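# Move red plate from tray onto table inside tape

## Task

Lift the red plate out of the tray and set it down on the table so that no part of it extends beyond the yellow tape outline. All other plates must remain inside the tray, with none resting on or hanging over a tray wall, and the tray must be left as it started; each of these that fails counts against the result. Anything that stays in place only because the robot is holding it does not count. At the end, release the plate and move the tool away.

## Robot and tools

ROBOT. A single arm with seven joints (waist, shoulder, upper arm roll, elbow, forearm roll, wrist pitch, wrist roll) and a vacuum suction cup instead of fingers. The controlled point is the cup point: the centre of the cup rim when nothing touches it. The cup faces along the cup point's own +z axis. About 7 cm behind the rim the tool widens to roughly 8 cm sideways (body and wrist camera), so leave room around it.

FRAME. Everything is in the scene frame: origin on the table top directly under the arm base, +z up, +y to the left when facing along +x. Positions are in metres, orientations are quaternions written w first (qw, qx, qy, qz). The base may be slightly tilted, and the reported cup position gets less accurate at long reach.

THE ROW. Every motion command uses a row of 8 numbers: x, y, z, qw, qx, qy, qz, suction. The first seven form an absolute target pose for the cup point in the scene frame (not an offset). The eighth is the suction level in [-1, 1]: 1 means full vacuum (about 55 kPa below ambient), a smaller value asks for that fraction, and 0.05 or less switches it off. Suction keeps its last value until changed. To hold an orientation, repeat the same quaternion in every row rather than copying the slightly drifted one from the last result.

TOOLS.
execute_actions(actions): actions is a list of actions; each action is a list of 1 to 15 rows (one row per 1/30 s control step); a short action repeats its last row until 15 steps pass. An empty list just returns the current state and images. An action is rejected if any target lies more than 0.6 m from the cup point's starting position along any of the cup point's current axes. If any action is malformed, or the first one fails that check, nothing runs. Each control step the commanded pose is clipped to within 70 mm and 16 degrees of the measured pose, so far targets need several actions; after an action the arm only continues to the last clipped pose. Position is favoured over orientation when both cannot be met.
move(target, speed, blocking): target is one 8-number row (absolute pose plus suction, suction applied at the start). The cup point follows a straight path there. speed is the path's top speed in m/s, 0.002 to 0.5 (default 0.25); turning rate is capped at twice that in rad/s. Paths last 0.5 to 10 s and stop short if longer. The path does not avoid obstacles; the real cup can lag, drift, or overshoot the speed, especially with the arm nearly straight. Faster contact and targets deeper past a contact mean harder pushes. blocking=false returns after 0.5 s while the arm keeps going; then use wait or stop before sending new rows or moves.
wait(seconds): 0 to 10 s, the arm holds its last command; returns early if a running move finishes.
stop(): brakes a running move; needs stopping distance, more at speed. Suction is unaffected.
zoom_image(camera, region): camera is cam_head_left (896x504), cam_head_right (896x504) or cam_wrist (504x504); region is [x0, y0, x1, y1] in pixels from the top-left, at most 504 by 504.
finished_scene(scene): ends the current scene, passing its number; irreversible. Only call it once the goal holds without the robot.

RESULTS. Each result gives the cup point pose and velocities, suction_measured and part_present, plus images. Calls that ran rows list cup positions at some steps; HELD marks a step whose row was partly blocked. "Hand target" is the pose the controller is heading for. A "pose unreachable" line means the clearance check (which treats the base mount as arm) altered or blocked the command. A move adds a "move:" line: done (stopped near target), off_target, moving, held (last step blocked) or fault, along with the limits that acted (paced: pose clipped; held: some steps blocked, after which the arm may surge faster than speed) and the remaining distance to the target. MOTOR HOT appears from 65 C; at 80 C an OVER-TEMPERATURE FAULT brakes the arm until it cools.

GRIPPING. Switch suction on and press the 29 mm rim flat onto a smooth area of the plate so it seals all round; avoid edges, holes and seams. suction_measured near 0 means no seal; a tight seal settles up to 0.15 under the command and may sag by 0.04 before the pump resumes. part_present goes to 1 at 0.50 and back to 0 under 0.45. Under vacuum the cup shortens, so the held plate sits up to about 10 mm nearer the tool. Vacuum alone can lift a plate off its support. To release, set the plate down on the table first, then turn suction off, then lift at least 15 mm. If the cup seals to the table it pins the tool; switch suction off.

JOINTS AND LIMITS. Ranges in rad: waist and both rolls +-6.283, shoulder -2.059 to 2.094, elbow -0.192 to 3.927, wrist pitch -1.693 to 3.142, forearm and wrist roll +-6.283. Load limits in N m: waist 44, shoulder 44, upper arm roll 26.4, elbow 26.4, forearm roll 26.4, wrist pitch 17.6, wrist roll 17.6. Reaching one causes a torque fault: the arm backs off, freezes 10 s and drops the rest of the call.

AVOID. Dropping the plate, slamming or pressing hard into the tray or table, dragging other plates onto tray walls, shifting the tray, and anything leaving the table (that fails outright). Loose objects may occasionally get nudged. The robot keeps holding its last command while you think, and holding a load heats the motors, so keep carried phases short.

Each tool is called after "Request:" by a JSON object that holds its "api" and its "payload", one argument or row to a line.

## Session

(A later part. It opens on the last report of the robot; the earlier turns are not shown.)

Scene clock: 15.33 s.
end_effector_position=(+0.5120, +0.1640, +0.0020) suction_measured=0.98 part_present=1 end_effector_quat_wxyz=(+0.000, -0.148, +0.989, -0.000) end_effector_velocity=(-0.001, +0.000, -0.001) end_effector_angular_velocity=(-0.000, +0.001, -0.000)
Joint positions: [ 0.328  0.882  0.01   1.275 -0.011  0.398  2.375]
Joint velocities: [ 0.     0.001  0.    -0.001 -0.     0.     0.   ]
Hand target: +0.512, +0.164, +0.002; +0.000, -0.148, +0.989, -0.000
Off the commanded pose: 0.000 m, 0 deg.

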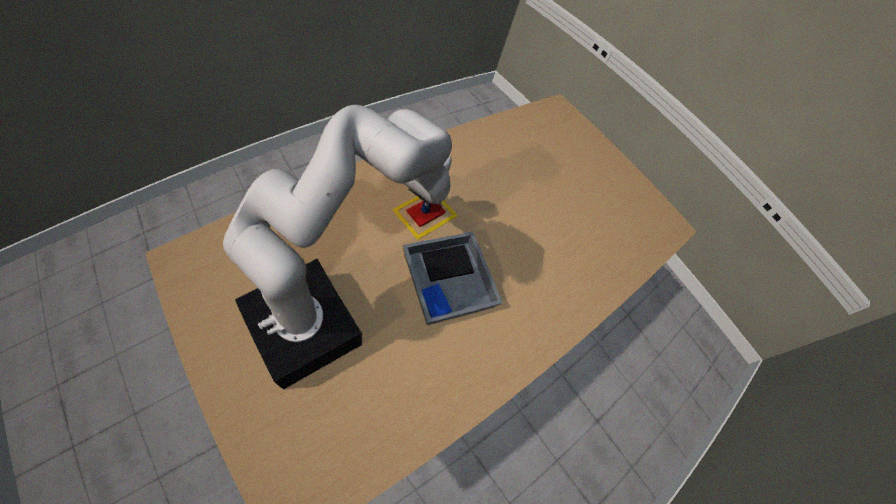

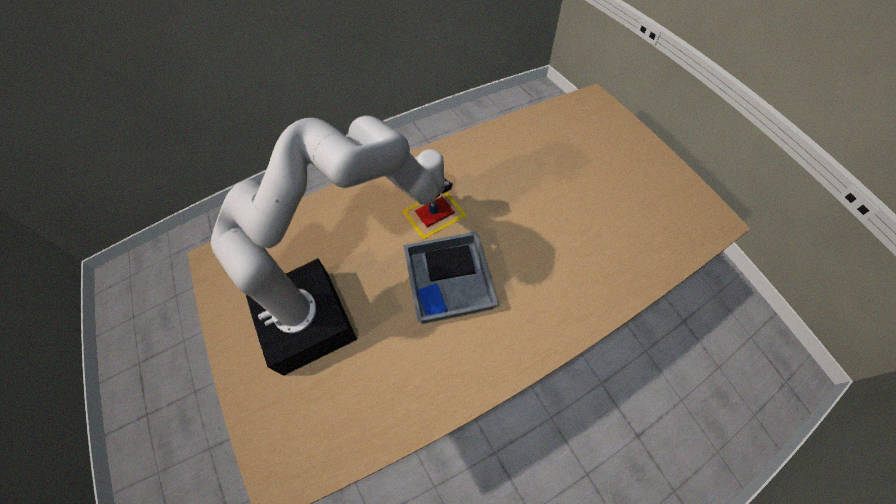

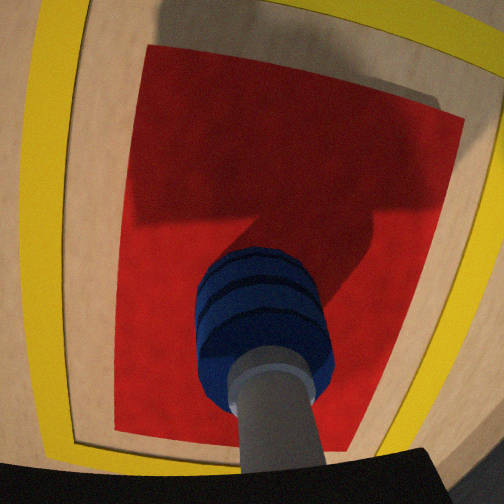

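Request:
{"api": "move", "payload": {
  "target": [0.512, 0.164, -0.001, 0, -0.1478, 0.9890, 0, 1],
  "speed": 0.012
}}

Scene clock: 16.27 s.
end_effector_position=(+0.5138, +0.1646, +0.0008) suction_measured=0.98 part_present=1 end_effector_quat_wxyz=(+0.002, -0.148, +0.989, +0.000) end_effector_velocity=(-0.001, +0.000, -0.001) end_effector_angular_velocity=(-0.001, +0.003, +0.000)
Joint positions: [ 0.328  0.888  0.01   1.281 -0.011  0.393  2.375]
Joint velocities: [ 0.001  0.002 -0.    -0.001 -0.    -0.     0.001]
Hand target: +0.512, +0.164, -0.001; -0.000, -0.148, +0.989, -0.000
Off the commanded pose: 0.003 m, 0 deg.
move: done

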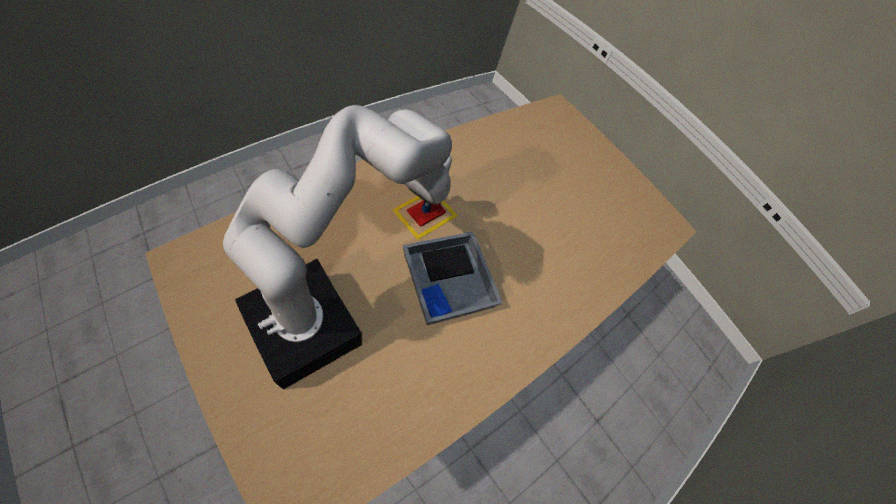

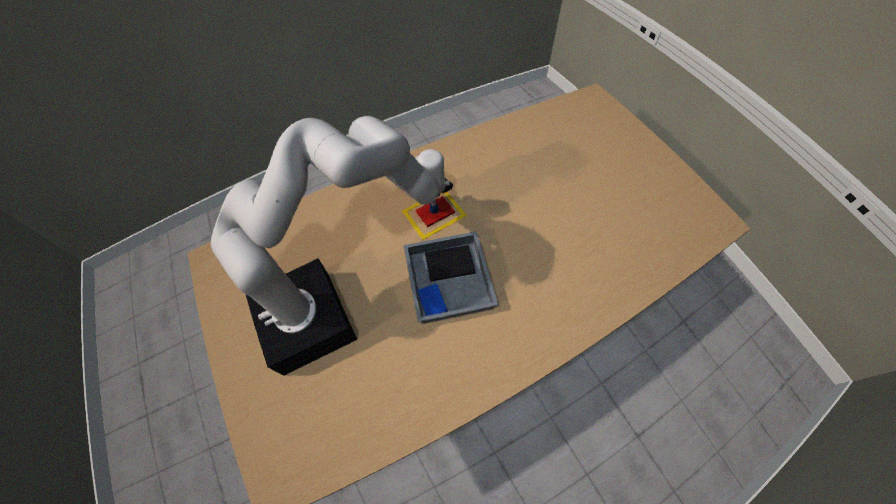

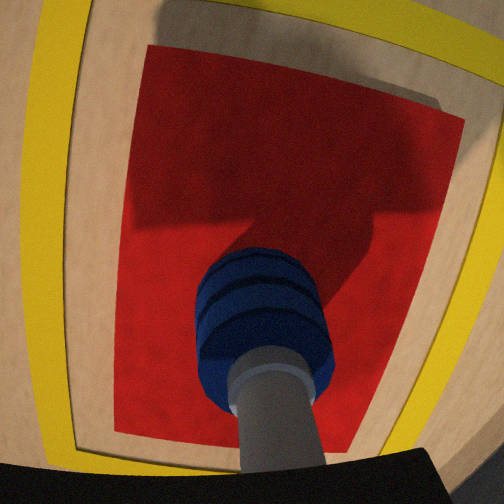

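Request:
{"api": "wait", "payload": {
  "seconds": 0.3
}}

Scene clock: 16.70 s.
end_effector_position=(+0.5134, +0.1644, +0.0003) suction_measured=1.00 part_present=1 end_effector_quat_wxyz=(+0.002, -0.148, +0.989, +0.000) end_effector_velocity=(-0.000, -0.001, -0.001) end_effector_angular_velocity=(-0.000, +0.001, -0.001)
Joint positions: [ 0.328  0.889  0.01   1.28  -0.011  0.393  2.375]
Joint velocities: [-0.001  0.001  0.    -0.     0.     0.    -0.   ]
Hand target: +0.512, +0.164, -0.001; -0.000, -0.148, +0.989, -0.000
Off the commanded pose: 0.002 m, 0 deg.
wait: 0.30 s; at rest by 0.03 s

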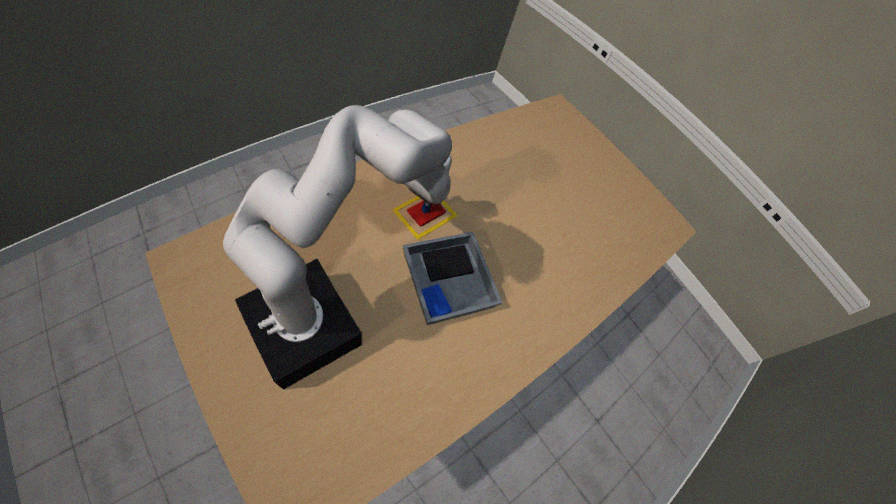

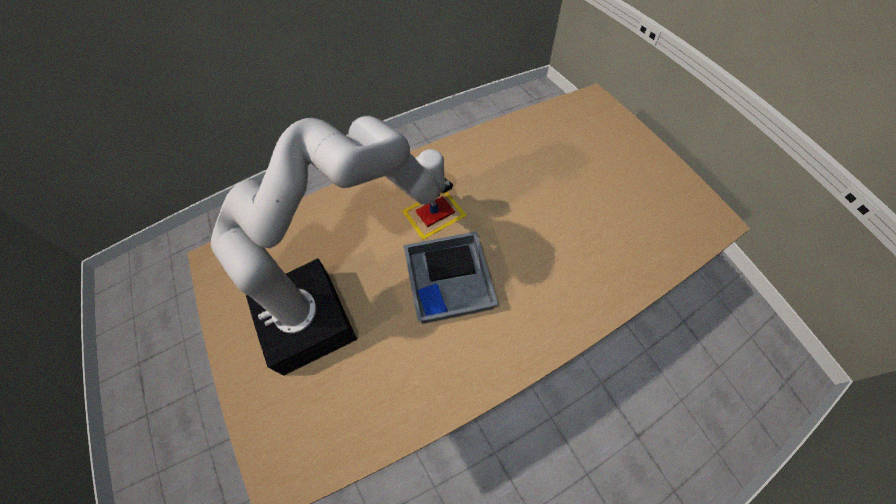

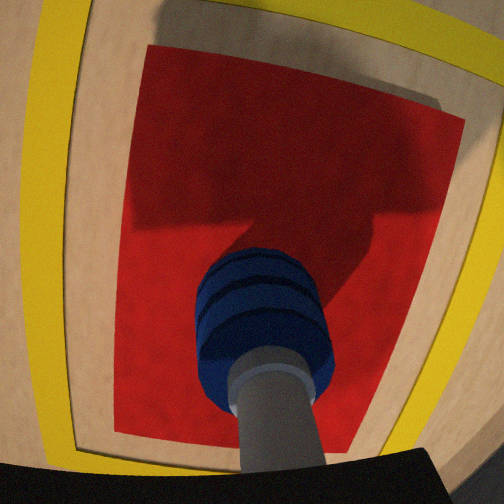

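Request:
{"api": "zoom_image", "payload": {
  "camera": "cam_wrist",
  "region": [300, 40, 504, 200]
}}

Request:
{"api": "zoom_image", "payload": {
  "camera": "cam_head_right",
  "region": [395, 185, 475, 245]
}}

Region (300, 40, 504, 200) of cam_wrist's 504x504 image, scaled by 2.471, with more detail than that image has; it fills the top 395 rows of this view, and the rest is white.

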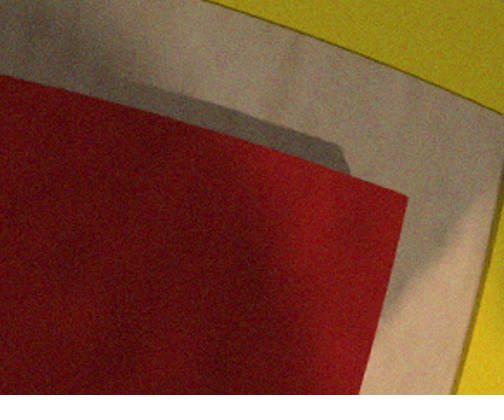

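Region (395, 185, 475, 245) of cam_head_right's 896x504 image, scaled by 6.300, with more detail than that image has; it fills the top 378 rows of this view, and the rest is white.

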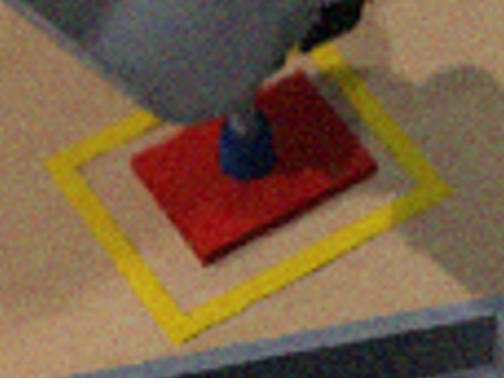

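Request:
{"api": "execute_actions", "payload": {
  "actions": [
    [[0.512,0.164,-0.0012,0,-0.1478,0.9890,0,1],[0.512,0.164,-0.0014,0,-0.1478,0.9890,0,1],[0.512,0.164,-0.0016,0,-0.1478,0.9890,0,1],[0.512,0.164,-0.0018,0,-0.1478,0.9890,0,1],[0.512,0.164,-0.0020,0,-0.1478,0.9890,0,1],[0.512,0.164,-0.0022,0,-0.1478,0.9890,0,1],[0.512,0.164,-0.0024,0,-0.1478,0.9890,0,1],[0.512,0.164,-0.0026,0,-0.1478,0.9890,0,1],[0.512,0.164,-0.0028,0,-0.1478,0.9890,0,1],[0.512,0.164,-0.0030,0,-0.1478,0.9890,0,1],[0.512,0.164,-0.0032,0,-0.1478,0.9890,0,1],[0.512,0.164,-0.0034,0,-0.1478,0.9890,0,1],[0.512,0.164,-0.0036,0,-0.1478,0.9890,0,1],[0.512,0.164,-0.0038,0,-0.1478,0.9890,0,1],[0.512,0.164,-0.0040,0,-0.1478,0.9890,0,1]]
  ]
}}

Scene clock: 18.13 s.
end_effector_position=(+0.5139, +0.1646, -0.0004) suction_measured=0.98 part_present=1 end_effector_quat_wxyz=(+0.003, -0.148, +0.989, +0.000) end_effector_velocity=(+0.006, +0.003, -0.000) end_effector_angular_velocity=(+0.005, -0.016, +0.001)
Joint positions: [ 0.328  0.892  0.01   1.282 -0.011  0.39   2.375]
Joint velocities: [ 0.001  0.01   0.     0.014  0.    -0.012  0.   ]
Hand target: +0.512, +0.164, -0.004; +0.000, -0.148, +0.989, -0.000
Off the commanded pose: 0.004 m, 0 deg.
Step readings (end_effector_position):
0: (+0.5128, +0.1643, -0.0002)
1: (+0.5128, +0.1642, -0.0002)
2: (+0.5128, +0.1643, -0.0002)
4: (+0.5128, +0.1643, -0.0003)
8: (+0.5129, +0.1643, -0.0003)
15: end_effector_position above

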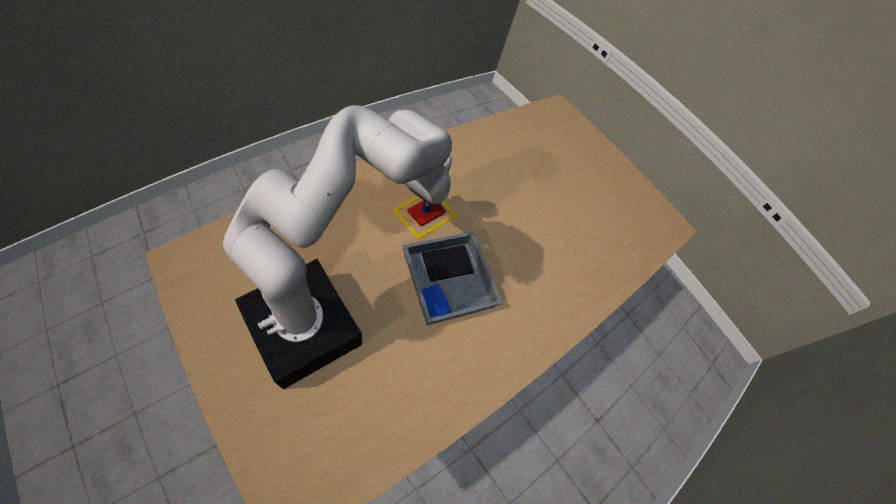

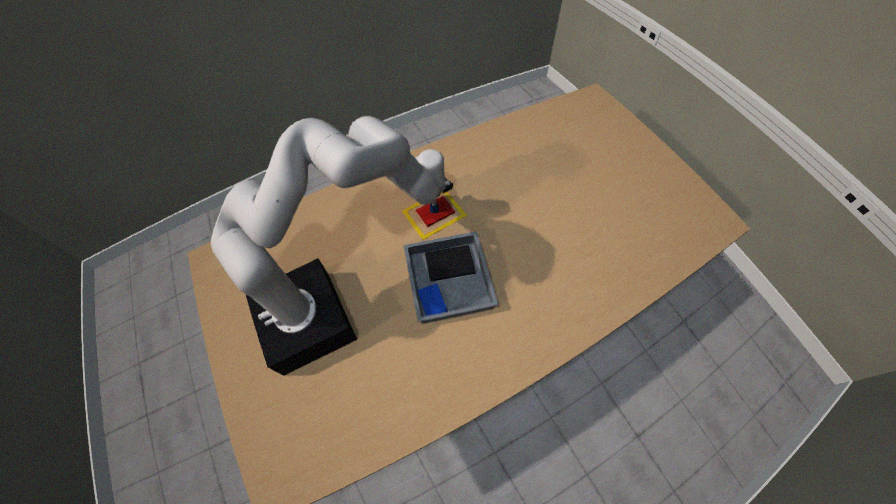

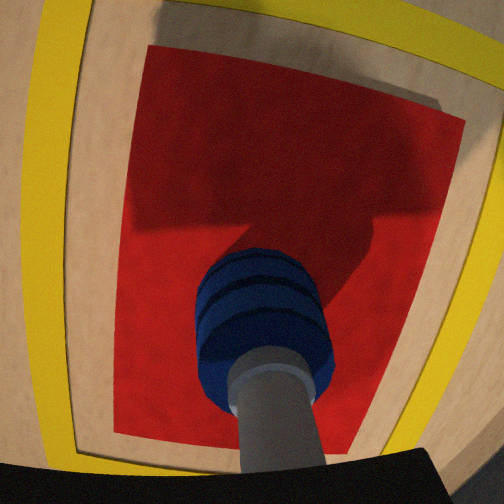

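Request:
{"api": "wait", "payload": {
  "seconds": 0.3
}}

Scene clock: 18.47 s.
end_effector_position=(+0.5143, +0.1647, -0.0004) suction_measured=1.00 part_present=1 end_effector_quat_wxyz=(+0.003, -0.148, +0.989, +0.000) end_effector_velocity=(+0.000, -0.001, -0.000) end_effector_angular_velocity=(-0.001, +0.000, -0.001)
Joint positions: [ 0.328  0.892  0.01   1.283 -0.011  0.389  2.375]
Joint velocities: [-0.001 -0.    -0.001 -0.001 -0.    -0.    -0.001]
Hand target: +0.512, +0.164, -0.004; +0.000, -0.148, +0.989, -0.000
Off the commanded pose: 0.004 m, 0 deg.
wait: 0.30 s; at rest by 0.13 s

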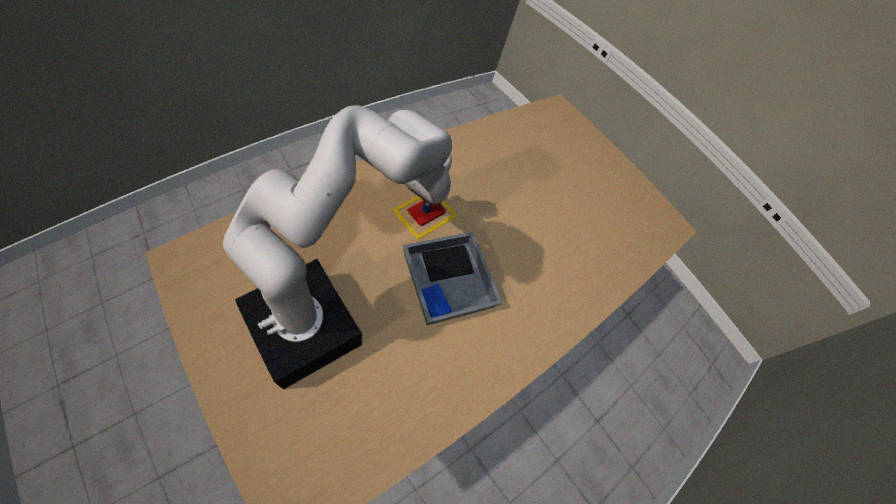

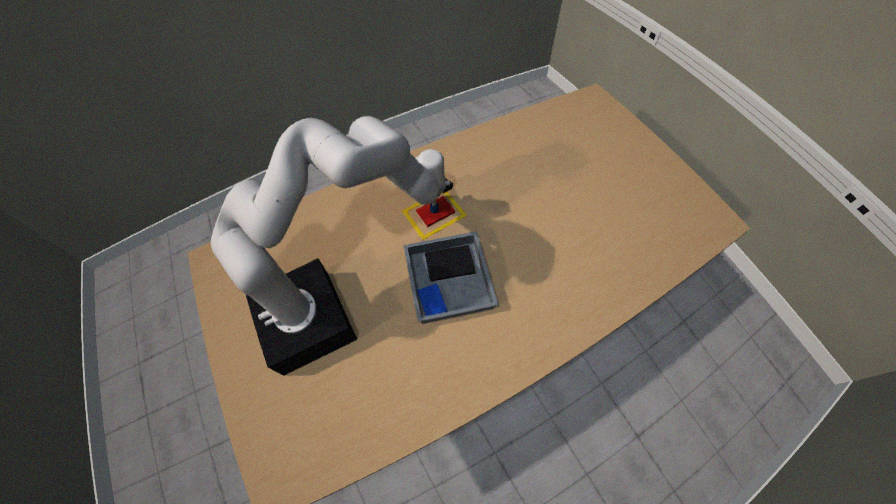

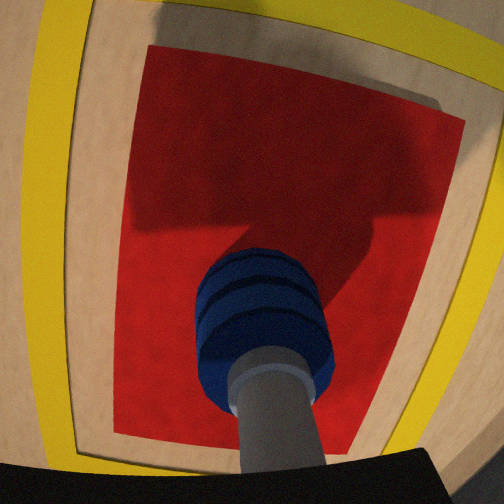

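Contact confirmed (z stalled at −0.0004). Releasing at the current pose.

Request:
{"api": "execute_actions", "payload": {
  "actions": [
    [[0.5143,0.1647,-0.0004,0,-0.1478,0.9890,0,-1]]
  ]
}}

Scene clock: 19.03 s.
end_effector_position=(+0.5146, +0.1648, +0.0002) suction_measured=0.00 part_present=0 end_effector_quat_wxyz=(+0.000, -0.148, +0.989, +0.000) end_effector_velocity=(-0.000, -0.000, -0.000) end_effector_angular_velocity=(-0.000, +0.000, +0.000)
Joint positions: [ 0.328  0.892  0.01   1.289 -0.011  0.401  2.375]
Joint velocities: [-0.     0.    -0.    -0.     0.     0.    -0.001]
Hand target: +0.514, +0.165, -0.000; +0.000, -0.148, +0.989, +0.000
Off the commanded pose: 0.001 m, 0 deg.
Step readings (end_effector_position):
0: (+0.5143, +0.1647, -0.0004)
1: (+0.5143, +0.1647, -0.0004)
2: (+0.5147, +0.1648, +0.0003)
4: (+0.5146, +0.1648, +0.0003)
8: (+0.5146, +0.1648, +0.0002)
15: end_effector_position above

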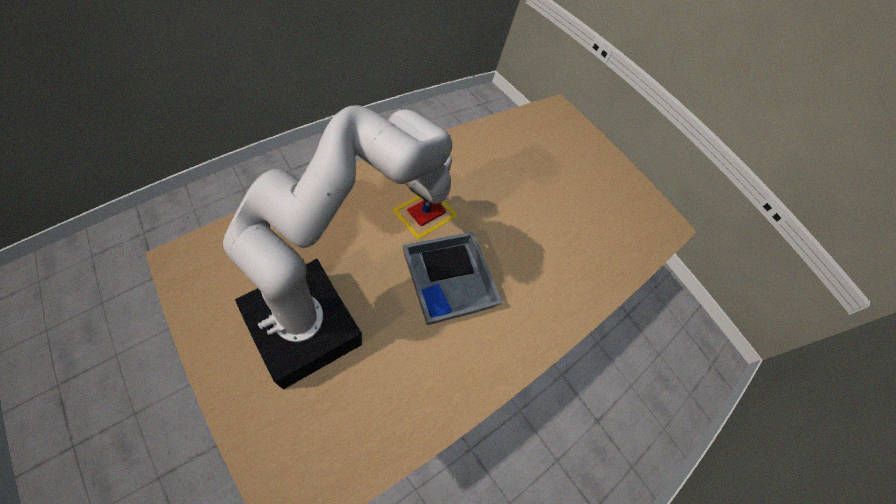

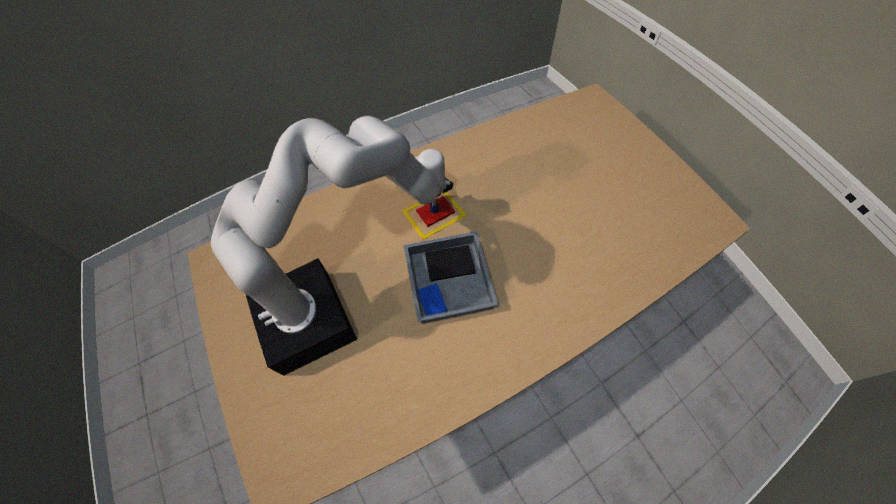

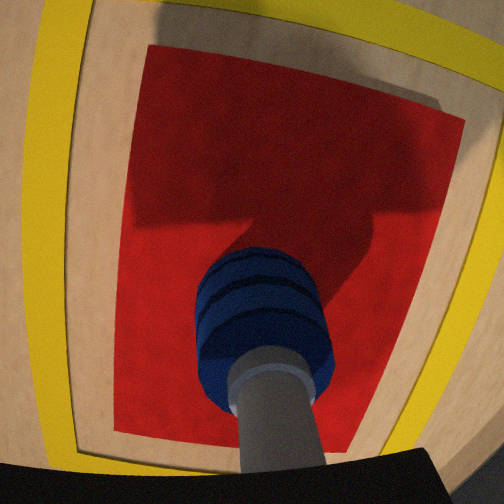

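Suction is off (0.00). Lifting straight up.

Request:
{"api": "move", "payload": {
  "target": [0.5146, 0.1648, 0.12, 0, -0.1478, 0.9890, 0, -1],
  "speed": 0.15
}}

Scene clock: 20.30 s.
end_effector_position=(+0.5142, +0.1648, +0.1194) suction_measured=0.00 part_present=0 end_effector_quat_wxyz=(-0.001, -0.148, +0.989, +0.000) end_effector_velocity=(+0.004, +0.001, +0.005) end_effector_angular_velocity=(+0.003, -0.011, -0.002)
Joint positions: [ 0.325  0.592  0.014  1.197 -0.007  0.611  2.372]
Joint velocities: [-0.001 -0.006 -0.     0.005 -0.    -0.001  0.001]
Hand target: +0.515, +0.165, +0.120; -0.000, -0.148, +0.989, +0.000
Off the commanded pose: 0.001 m, 0 deg.
move: done

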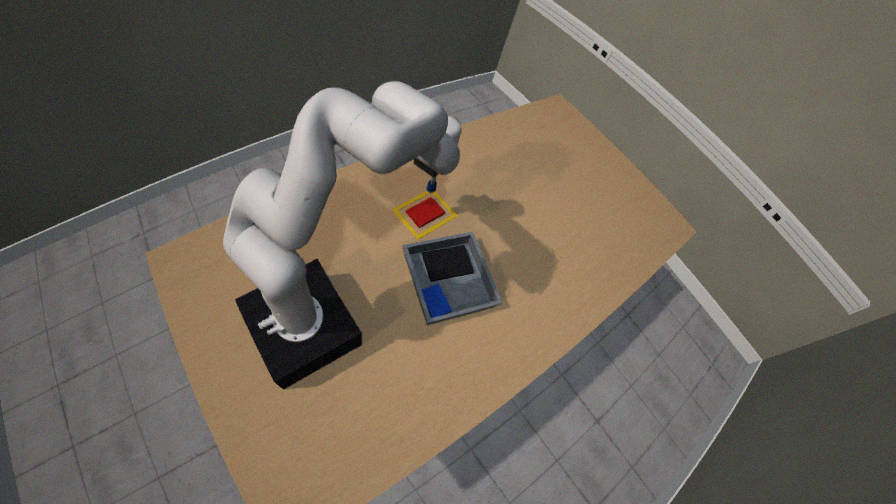

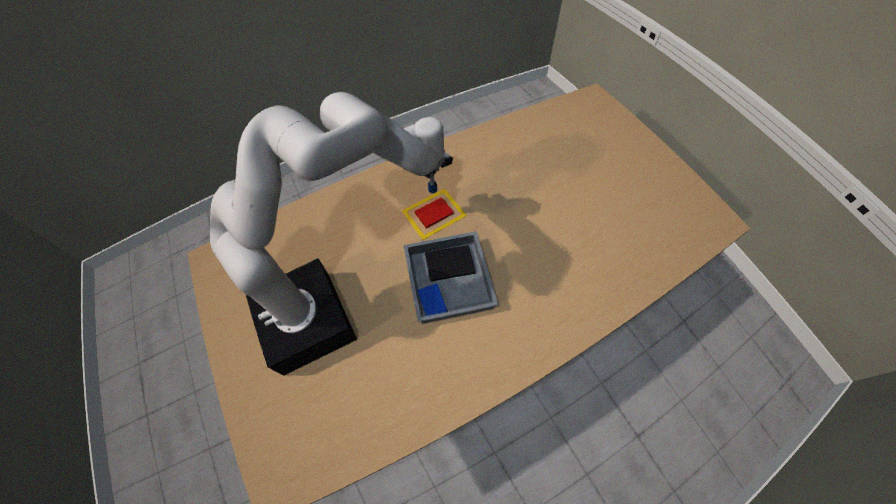

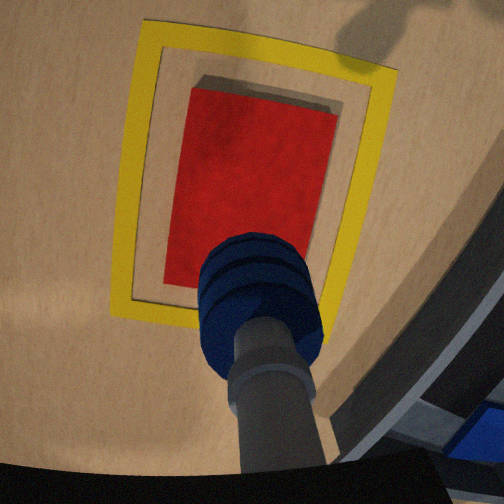

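The plate sits centred inside the outline with clear gaps on all sides. Quick check of the tray and other plates before ending.

Request:
{"api": "zoom_image", "payload": {
  "camera": "cam_head_left",
  "region": [370, 170, 530, 340]
}}

Region (370, 170, 530, 340) of cam_head_left's 896x504 image, scaled by 2.965, with more detail than that image has; it fills the left 474 columns of this view, and the rest is white.

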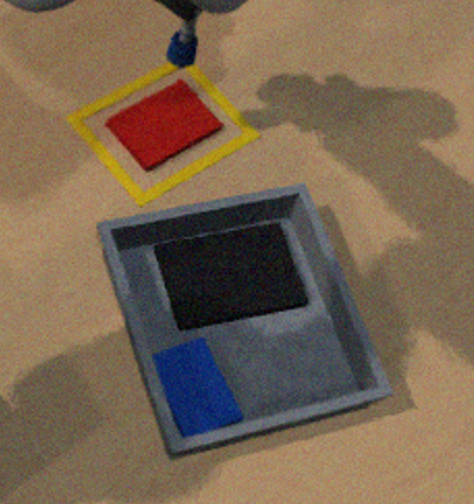

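Red plate is inside the outline, black and blue plates lie flat in the tray, and the tray hasn't moved.

Request:
{"api": "finished_scene", "payload": {
  "scene": 2
}}

The scene is finished: the task was done.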